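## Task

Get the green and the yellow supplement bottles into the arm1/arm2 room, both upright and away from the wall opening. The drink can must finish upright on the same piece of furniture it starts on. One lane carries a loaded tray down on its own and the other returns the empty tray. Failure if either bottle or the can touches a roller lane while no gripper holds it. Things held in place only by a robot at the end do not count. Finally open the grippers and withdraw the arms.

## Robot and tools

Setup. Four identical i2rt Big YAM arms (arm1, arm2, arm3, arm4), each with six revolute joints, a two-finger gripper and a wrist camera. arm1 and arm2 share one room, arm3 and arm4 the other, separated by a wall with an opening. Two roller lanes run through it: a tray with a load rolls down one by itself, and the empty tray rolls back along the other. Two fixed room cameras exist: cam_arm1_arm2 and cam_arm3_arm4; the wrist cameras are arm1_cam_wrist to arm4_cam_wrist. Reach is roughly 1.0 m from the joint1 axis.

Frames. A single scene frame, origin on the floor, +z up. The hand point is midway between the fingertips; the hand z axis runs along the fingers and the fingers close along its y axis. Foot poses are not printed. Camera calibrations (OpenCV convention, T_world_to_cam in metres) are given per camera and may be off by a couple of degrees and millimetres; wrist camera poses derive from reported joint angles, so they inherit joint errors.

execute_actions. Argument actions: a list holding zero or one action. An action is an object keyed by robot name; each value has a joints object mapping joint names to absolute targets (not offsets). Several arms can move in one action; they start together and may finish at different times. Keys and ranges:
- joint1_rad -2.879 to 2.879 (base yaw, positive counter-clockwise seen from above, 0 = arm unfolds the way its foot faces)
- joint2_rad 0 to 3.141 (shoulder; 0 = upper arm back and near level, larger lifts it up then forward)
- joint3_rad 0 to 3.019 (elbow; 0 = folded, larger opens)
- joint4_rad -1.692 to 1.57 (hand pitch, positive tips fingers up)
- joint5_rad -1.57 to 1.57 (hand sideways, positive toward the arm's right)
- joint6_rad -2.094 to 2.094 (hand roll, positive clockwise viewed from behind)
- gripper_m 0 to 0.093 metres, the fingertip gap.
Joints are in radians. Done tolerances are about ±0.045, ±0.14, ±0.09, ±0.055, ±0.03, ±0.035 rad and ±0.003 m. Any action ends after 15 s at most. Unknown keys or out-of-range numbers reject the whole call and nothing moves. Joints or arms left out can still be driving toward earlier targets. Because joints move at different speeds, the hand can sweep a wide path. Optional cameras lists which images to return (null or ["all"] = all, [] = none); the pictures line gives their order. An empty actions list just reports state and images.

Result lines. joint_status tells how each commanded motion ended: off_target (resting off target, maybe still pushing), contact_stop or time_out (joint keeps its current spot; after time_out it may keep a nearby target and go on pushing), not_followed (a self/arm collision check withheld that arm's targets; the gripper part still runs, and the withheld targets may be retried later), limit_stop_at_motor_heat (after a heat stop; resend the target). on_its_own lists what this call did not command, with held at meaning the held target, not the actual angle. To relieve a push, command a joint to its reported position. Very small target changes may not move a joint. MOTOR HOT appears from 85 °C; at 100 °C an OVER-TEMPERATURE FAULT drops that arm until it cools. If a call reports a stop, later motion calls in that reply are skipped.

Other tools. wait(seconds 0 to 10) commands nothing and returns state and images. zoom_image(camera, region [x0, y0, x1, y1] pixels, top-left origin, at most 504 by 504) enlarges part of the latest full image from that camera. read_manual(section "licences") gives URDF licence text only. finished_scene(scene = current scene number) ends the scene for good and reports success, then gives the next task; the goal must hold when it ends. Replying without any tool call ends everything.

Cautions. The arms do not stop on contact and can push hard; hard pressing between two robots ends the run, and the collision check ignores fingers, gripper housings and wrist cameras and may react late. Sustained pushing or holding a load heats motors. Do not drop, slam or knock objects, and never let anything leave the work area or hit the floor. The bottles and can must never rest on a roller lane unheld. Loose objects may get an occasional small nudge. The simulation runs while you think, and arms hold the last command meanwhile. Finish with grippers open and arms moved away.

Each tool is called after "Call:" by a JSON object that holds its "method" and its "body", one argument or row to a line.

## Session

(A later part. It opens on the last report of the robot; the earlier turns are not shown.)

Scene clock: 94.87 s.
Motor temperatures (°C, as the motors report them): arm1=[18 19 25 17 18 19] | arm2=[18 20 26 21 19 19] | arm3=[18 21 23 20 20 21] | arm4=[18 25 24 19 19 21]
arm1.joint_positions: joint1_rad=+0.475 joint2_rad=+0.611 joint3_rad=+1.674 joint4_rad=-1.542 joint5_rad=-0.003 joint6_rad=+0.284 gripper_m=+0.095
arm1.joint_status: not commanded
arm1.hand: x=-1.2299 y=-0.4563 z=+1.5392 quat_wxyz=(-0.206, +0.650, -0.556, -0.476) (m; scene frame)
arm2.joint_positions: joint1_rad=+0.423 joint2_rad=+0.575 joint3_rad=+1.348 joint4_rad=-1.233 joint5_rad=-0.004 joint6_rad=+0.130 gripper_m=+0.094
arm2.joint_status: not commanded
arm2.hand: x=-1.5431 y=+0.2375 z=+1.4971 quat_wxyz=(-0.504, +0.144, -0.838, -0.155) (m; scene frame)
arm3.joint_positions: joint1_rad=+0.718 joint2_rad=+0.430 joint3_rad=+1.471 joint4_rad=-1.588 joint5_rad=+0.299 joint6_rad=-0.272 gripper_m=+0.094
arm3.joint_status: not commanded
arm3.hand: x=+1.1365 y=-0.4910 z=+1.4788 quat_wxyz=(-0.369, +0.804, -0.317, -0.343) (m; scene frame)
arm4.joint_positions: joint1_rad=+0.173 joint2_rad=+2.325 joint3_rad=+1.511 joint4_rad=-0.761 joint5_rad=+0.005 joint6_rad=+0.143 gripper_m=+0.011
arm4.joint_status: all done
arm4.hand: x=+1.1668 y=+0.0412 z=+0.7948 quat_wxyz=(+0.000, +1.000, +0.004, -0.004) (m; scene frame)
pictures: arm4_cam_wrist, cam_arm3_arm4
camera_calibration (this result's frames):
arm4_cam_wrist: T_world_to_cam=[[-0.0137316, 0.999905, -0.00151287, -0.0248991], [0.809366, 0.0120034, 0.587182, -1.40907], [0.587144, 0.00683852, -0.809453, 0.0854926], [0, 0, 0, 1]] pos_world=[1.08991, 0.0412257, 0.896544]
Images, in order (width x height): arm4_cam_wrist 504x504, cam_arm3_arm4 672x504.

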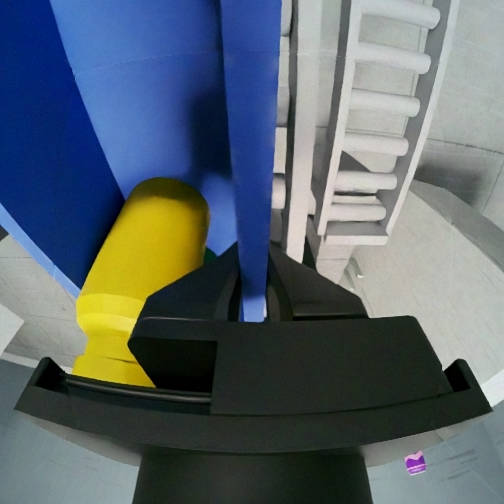

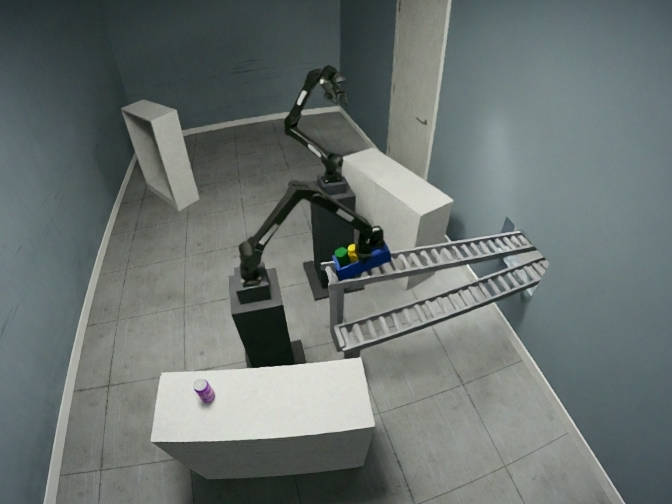

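Yellow slid but still stands. Lower slightly, release.

Call:
{"method": "execute_actions", "body": {
  "actions": [
    {"arm4":{"joints":{"joint2_rad":2.37,"joint4_rad":-0.7}}}
  ],
  "cameras": ["cam_arm3_arm4"]
}}

Call:
{"method": "execute_actions", "body": {
  "actions": [
    {"arm4":{"joints":{"gripper_m":0.03}}}
  ],
  "cameras": []
}}

Call:
{"method": "execute_actions", "body": {
  "actions": [
    {"arm4":{"joints":{"joint2_rad":2.0,"joint4_rad":-1.1}}}
  ],
  "cameras": ["cam_arm3_arm4"]
}}

Call:
{"method": "wait", "body": {
  "seconds": 8
}}

Scene clock: 96.07 s.
Motor temperatures (°C, as the motors report them): arm1=[18 19 25 17 18 19] | arm2=[18 20 26 21 19 19] | arm3=[18 21 23 20 20 21] | arm4=[18 25 24 19 19 21]
arm1.joint_positions: joint1_rad=+0.475 joint2_rad=+0.611 joint3_rad=+1.674 joint4_rad=-1.542 joint5_rad=-0.003 joint6_rad=+0.284 gripper_m=+0.095
arm1.joint_status: not commanded
arm1.hand: x=-1.2299 y=-0.4563 z=+1.5392 quat_wxyz=(-0.206, +0.650, -0.556, -0.476) (m; scene frame)
arm2.joint_positions: joint1_rad=+0.423 joint2_rad=+0.575 joint3_rad=+1.348 joint4_rad=-1.233 joint5_rad=-0.004 joint6_rad=+0.130 gripper_m=+0.094
arm2.joint_status: not commanded
arm2.hand: x=-1.5431 y=+0.2375 z=+1.4971 quat_wxyz=(-0.504, +0.144, -0.838, -0.155) (m; scene frame)
arm3.joint_positions: joint1_rad=+0.718 joint2_rad=+0.430 joint3_rad=+1.471 joint4_rad=-1.588 joint5_rad=+0.299 joint6_rad=-0.272 gripper_m=+0.094
arm3.joint_status: not commanded
arm3.hand: x=+1.1365 y=-0.4910 z=+1.4788 quat_wxyz=(-0.369, +0.804, -0.317, -0.343) (m; scene frame)
arm4.joint_positions: joint1_rad=+0.173 joint2_rad=+2.370 joint3_rad=+1.517 joint4_rad=-0.717 joint5_rad=+0.006 joint6_rad=+0.142 gripper_m=+0.011
arm4.joint_status: all done
arm4.hand: x=+1.1669 y=+0.0413 z=+0.7700 quat_wxyz=(+0.000, +1.000, +0.004, -0.006) (m; scene frame)
pictures: cam_arm3_arm4
Images, in order (width x height): cam_arm3_arm4 672x504.

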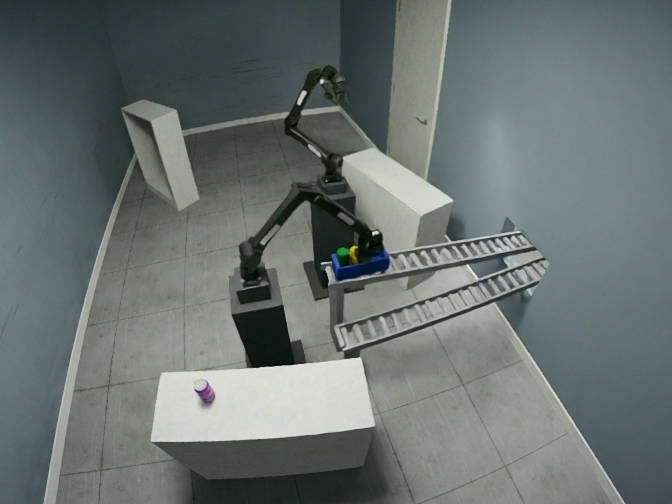

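Scene clock: 96.67 s.
Motor temperatures (°C, as the motors report them): arm1=[18 19 26 17 18 19] | arm2=[18 20 26 21 19 19] | arm3=[18 21 23 20 20 21] | arm4=[18 25 24 19 19 21]
arm1.joint_positions: joint1_rad=+0.475 joint2_rad=+0.611 joint3_rad=+1.674 joint4_rad=-1.542 joint5_rad=-0.003 joint6_rad=+0.284 gripper_m=+0.095
arm1.joint_status: not commanded
arm1.hand: x=-1.2299 y=-0.4563 z=+1.5392 quat_wxyz=(-0.206, +0.650, -0.556, -0.476) (m; scene frame)
arm2.joint_positions: joint1_rad=+0.423 joint2_rad=+0.575 joint3_rad=+1.348 joint4_rad=-1.233 joint5_rad=-0.004 joint6_rad=+0.130 gripper_m=+0.094
arm2.joint_status: not commanded
arm2.hand: x=-1.5431 y=+0.2375 z=+1.4971 quat_wxyz=(-0.504, +0.144, -0.838, -0.155) (m; scene frame)
arm3.joint_positions: joint1_rad=+0.718 joint2_rad=+0.430 joint3_rad=+1.471 joint4_rad=-1.588 joint5_rad=+0.299 joint6_rad=-0.272 gripper_m=+0.094
arm3.joint_status: not commanded
arm3.hand: x=+1.1365 y=-0.4910 z=+1.4788 quat_wxyz=(-0.369, +0.804, -0.317, -0.343) (m; scene frame)
arm4.joint_positions: joint1_rad=+0.173 joint2_rad=+2.370 joint3_rad=+1.526 joint4_rad=-0.708 joint5_rad=+0.003 joint6_rad=+0.142 gripper_m=+0.030
arm4.joint_status: all done
arm4.hand: x=+1.1598 y=+0.0397 z=+0.7726 quat_wxyz=(+0.003, +1.000, +0.004, -0.015) (m; scene frame)
pictures: none
No camera images: the call's "cameras" was empty. Leave "cameras" out to get every camera's image.

Scene clock: 98.07 s.
Motor temperatures (°C, as the motors report them): arm1=[18 19 26 17 18 19] | arm2=[18 20 26 21 19 19] | arm3=[18 21 23 20 20 21] | arm4=[18 25 24 19 19 21]
arm1.joint_positions: joint1_rad=+0.475 joint2_rad=+0.611 joint3_rad=+1.674 joint4_rad=-1.542 joint5_rad=-0.003 joint6_rad=+0.284 gripper_m=+0.095
arm1.joint_status: not commanded
arm1.hand: x=-1.2299 y=-0.4563 z=+1.5392 quat_wxyz=(-0.206, +0.650, -0.556, -0.476) (m; scene frame)
arm2.joint_positions: joint1_rad=+0.423 joint2_rad=+0.575 joint3_rad=+1.348 joint4_rad=-1.233 joint5_rad=-0.004 joint6_rad=+0.130 gripper_m=+0.094
arm2.joint_status: not commanded
arm2.hand: x=-1.5431 y=+0.2375 z=+1.4971 quat_wxyz=(-0.504, +0.144, -0.838, -0.155) (m; scene frame)
arm3.joint_positions: joint1_rad=+0.718 joint2_rad=+0.430 joint3_rad=+1.471 joint4_rad=-1.588 joint5_rad=+0.299 joint6_rad=-0.272 gripper_m=+0.094
arm3.joint_status: not commanded
arm3.hand: x=+1.1365 y=-0.4910 z=+1.4788 quat_wxyz=(-0.369, +0.804, -0.317, -0.343) (m; scene frame)
arm4.joint_positions: joint1_rad=+0.173 joint2_rad=+1.995 joint3_rad=+1.548 joint4_rad=-1.094 joint5_rad=+0.003 joint6_rad=+0.142 gripper_m=+0.030
arm4.joint_status: all done
arm4.hand: x=+1.1696 y=+0.0424 z=+0.9951 quat_wxyz=(+0.004, +1.000, +0.004, -0.021) (m; scene frame)
pictures: cam_arm3_arm4
Images, in order (width x height): cam_arm3_arm4 672x504.

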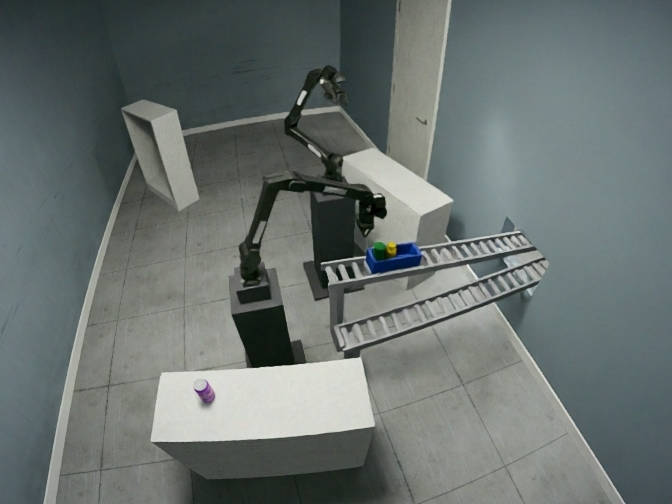

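Scene clock: 106.07 s.
Motor temperatures (°C, as the motors report them): arm1=[18 19 26 17 18 19] | arm2=[18 19 26 21 19 19] | arm3=[18 21 23 20 20 21] | arm4=[18 25 24 19 19 21]
arm1.joint_positions: joint1_rad=+0.475 joint2_rad=+0.611 joint3_rad=+1.674 joint4_rad=-1.542 joint5_rad=-0.003 joint6_rad=+0.284 gripper_m=+0.095
arm1.joint_status: not commanded
arm1.hand: x=-1.2299 y=-0.4563 z=+1.5392 quat_wxyz=(-0.206, +0.650, -0.556, -0.476) (m; scene frame)
arm2.joint_positions: joint1_rad=+0.423 joint2_rad=+0.575 joint3_rad=+1.348 joint4_rad=-1.233 joint5_rad=-0.004 joint6_rad=+0.130 gripper_m=+0.094
arm2.joint_status: not commanded
arm2.hand: x=-1.5431 y=+0.2375 z=+1.4971 quat_wxyz=(-0.504, +0.144, -0.838, -0.155) (m; scene frame)
arm3.joint_positions: joint1_rad=+0.718 joint2_rad=+0.430 joint3_rad=+1.471 joint4_rad=-1.588 joint5_rad=+0.299 joint6_rad=-0.272 gripper_m=+0.094
arm3.joint_status: not commanded
arm3.hand: x=+1.1365 y=-0.4910 z=+1.4788 quat_wxyz=(-0.369, +0.804, -0.317, -0.343) (m; scene frame)
arm4.joint_positions: joint1_rad=+0.173 joint2_rad=+1.995 joint3_rad=+1.548 joint4_rad=-1.094 joint5_rad=+0.003 joint6_rad=+0.142 gripper_m=+0.030
arm4.joint_status: all done
arm4.hand: x=+1.1696 y=+0.0424 z=+0.9951 quat_wxyz=(+0.004, +1.000, +0.004, -0.021) (m; scene frame)
wait: 8.00 s; at rest by 0.27 s
pictures: arm1_cam_wrist, arm2_cam_wrist, arm3_cam_wrist, arm4_cam_wrist, cam_arm1_arm2, cam_arm3_arm4
camera_calibration (this result's frames):
arm1_cam_wrist: T_world_to_cam=[[0.913698, 0.309563, -0.263301, 1.67339], [0.184157, -0.892943, -0.410778, 0.455559], [-0.362274, 0.326838, -0.872889, 1.1705], [0, 0, 0, 1]] pos_world=[-1.18883, -0.493796, 1.64946]
arm2_cam_wrist: T_world_to_cam=[[0.39522, -0.910034, -0.125054, 1.01439], [-0.839825, -0.302815, -0.450553, -0.550961], [0.37215, 0.283091, -0.883948, 1.95566], [0, 0, 0, 1]] pos_world=[-1.59142, 0.202656, 1.60732]
arm3_cam_wrist: T_world_to_cam=[[0.757003, 0.532053, 0.379297, -1.1618], [0.647753, -0.687293, -0.328701, -0.585403], [0.0858018, 0.494518, -0.864922, 1.54708], [0, 0, 0, 1]] pos_world=[1.12594, -0.549267, 1.58635]
arm4_cam_wrist: T_world_to_cam=[[-0.0138091, 0.999866, -0.00884614, -0.0183196], [0.828601, 0.0163947, 0.5596, -1.52416], [0.559669, 0.000397627, -0.828716, 0.297539], [0, 0, 0, 1]] pos_world=[1.09614, 0.0431869, 1.09933]
Images, in order (width x height): arm1_cam_wrist 504x504, arm2_cam_wrist 504x504, arm3_cam_wrist 504x504, arm4_cam_wrist 504x504, cam_arm1_arm2 672x504, cam_arm3_arm4 672x504.

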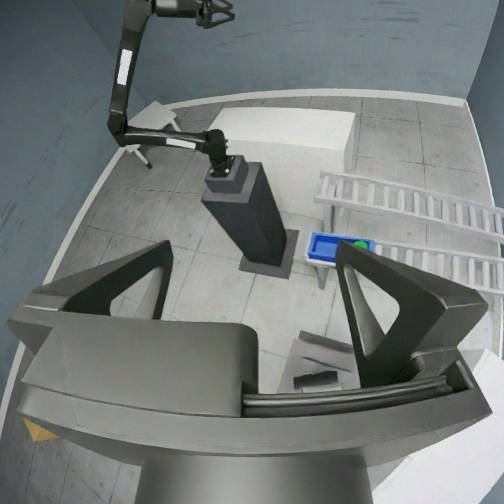

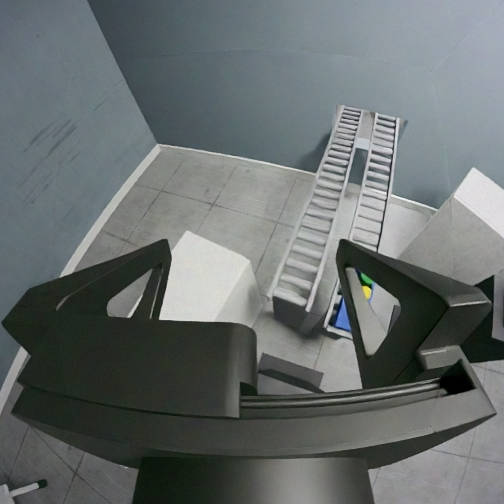

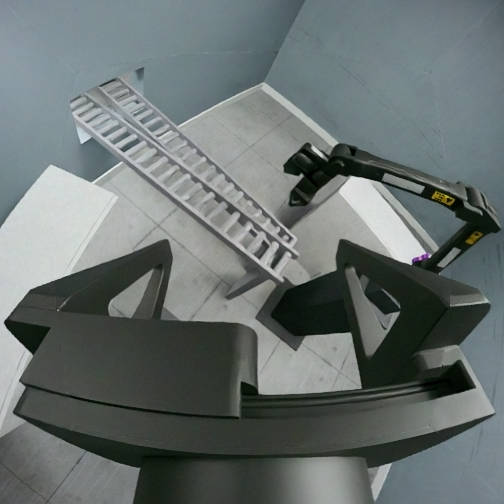

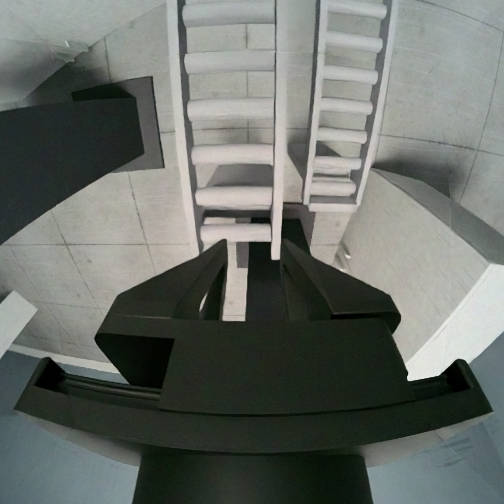

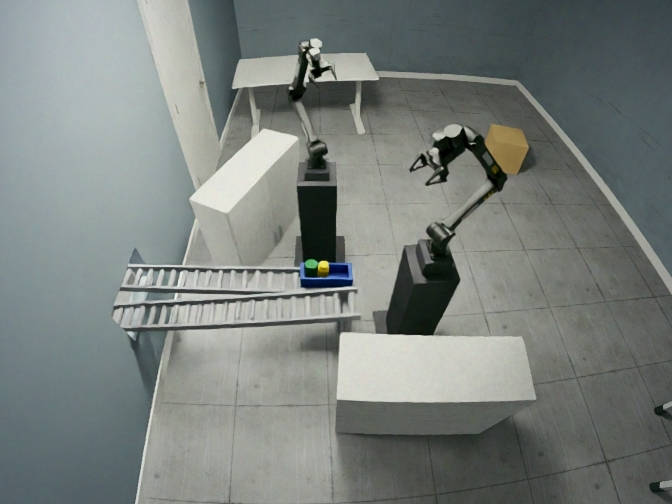

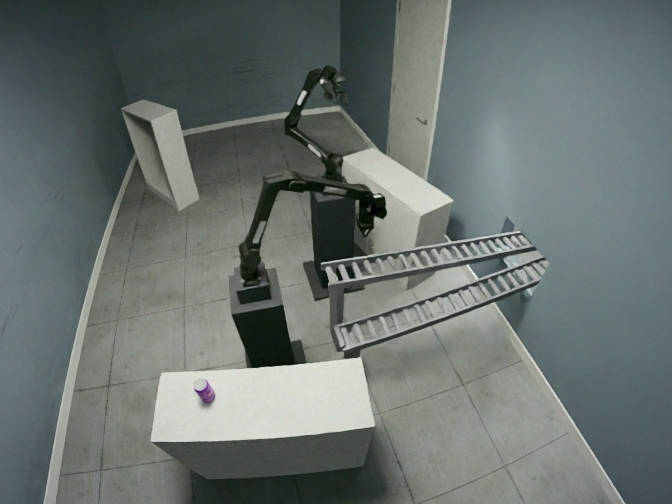

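Call:
{"method": "finished_scene", "body": {
  "scene": 2
}}

The scene is finished: the task was done.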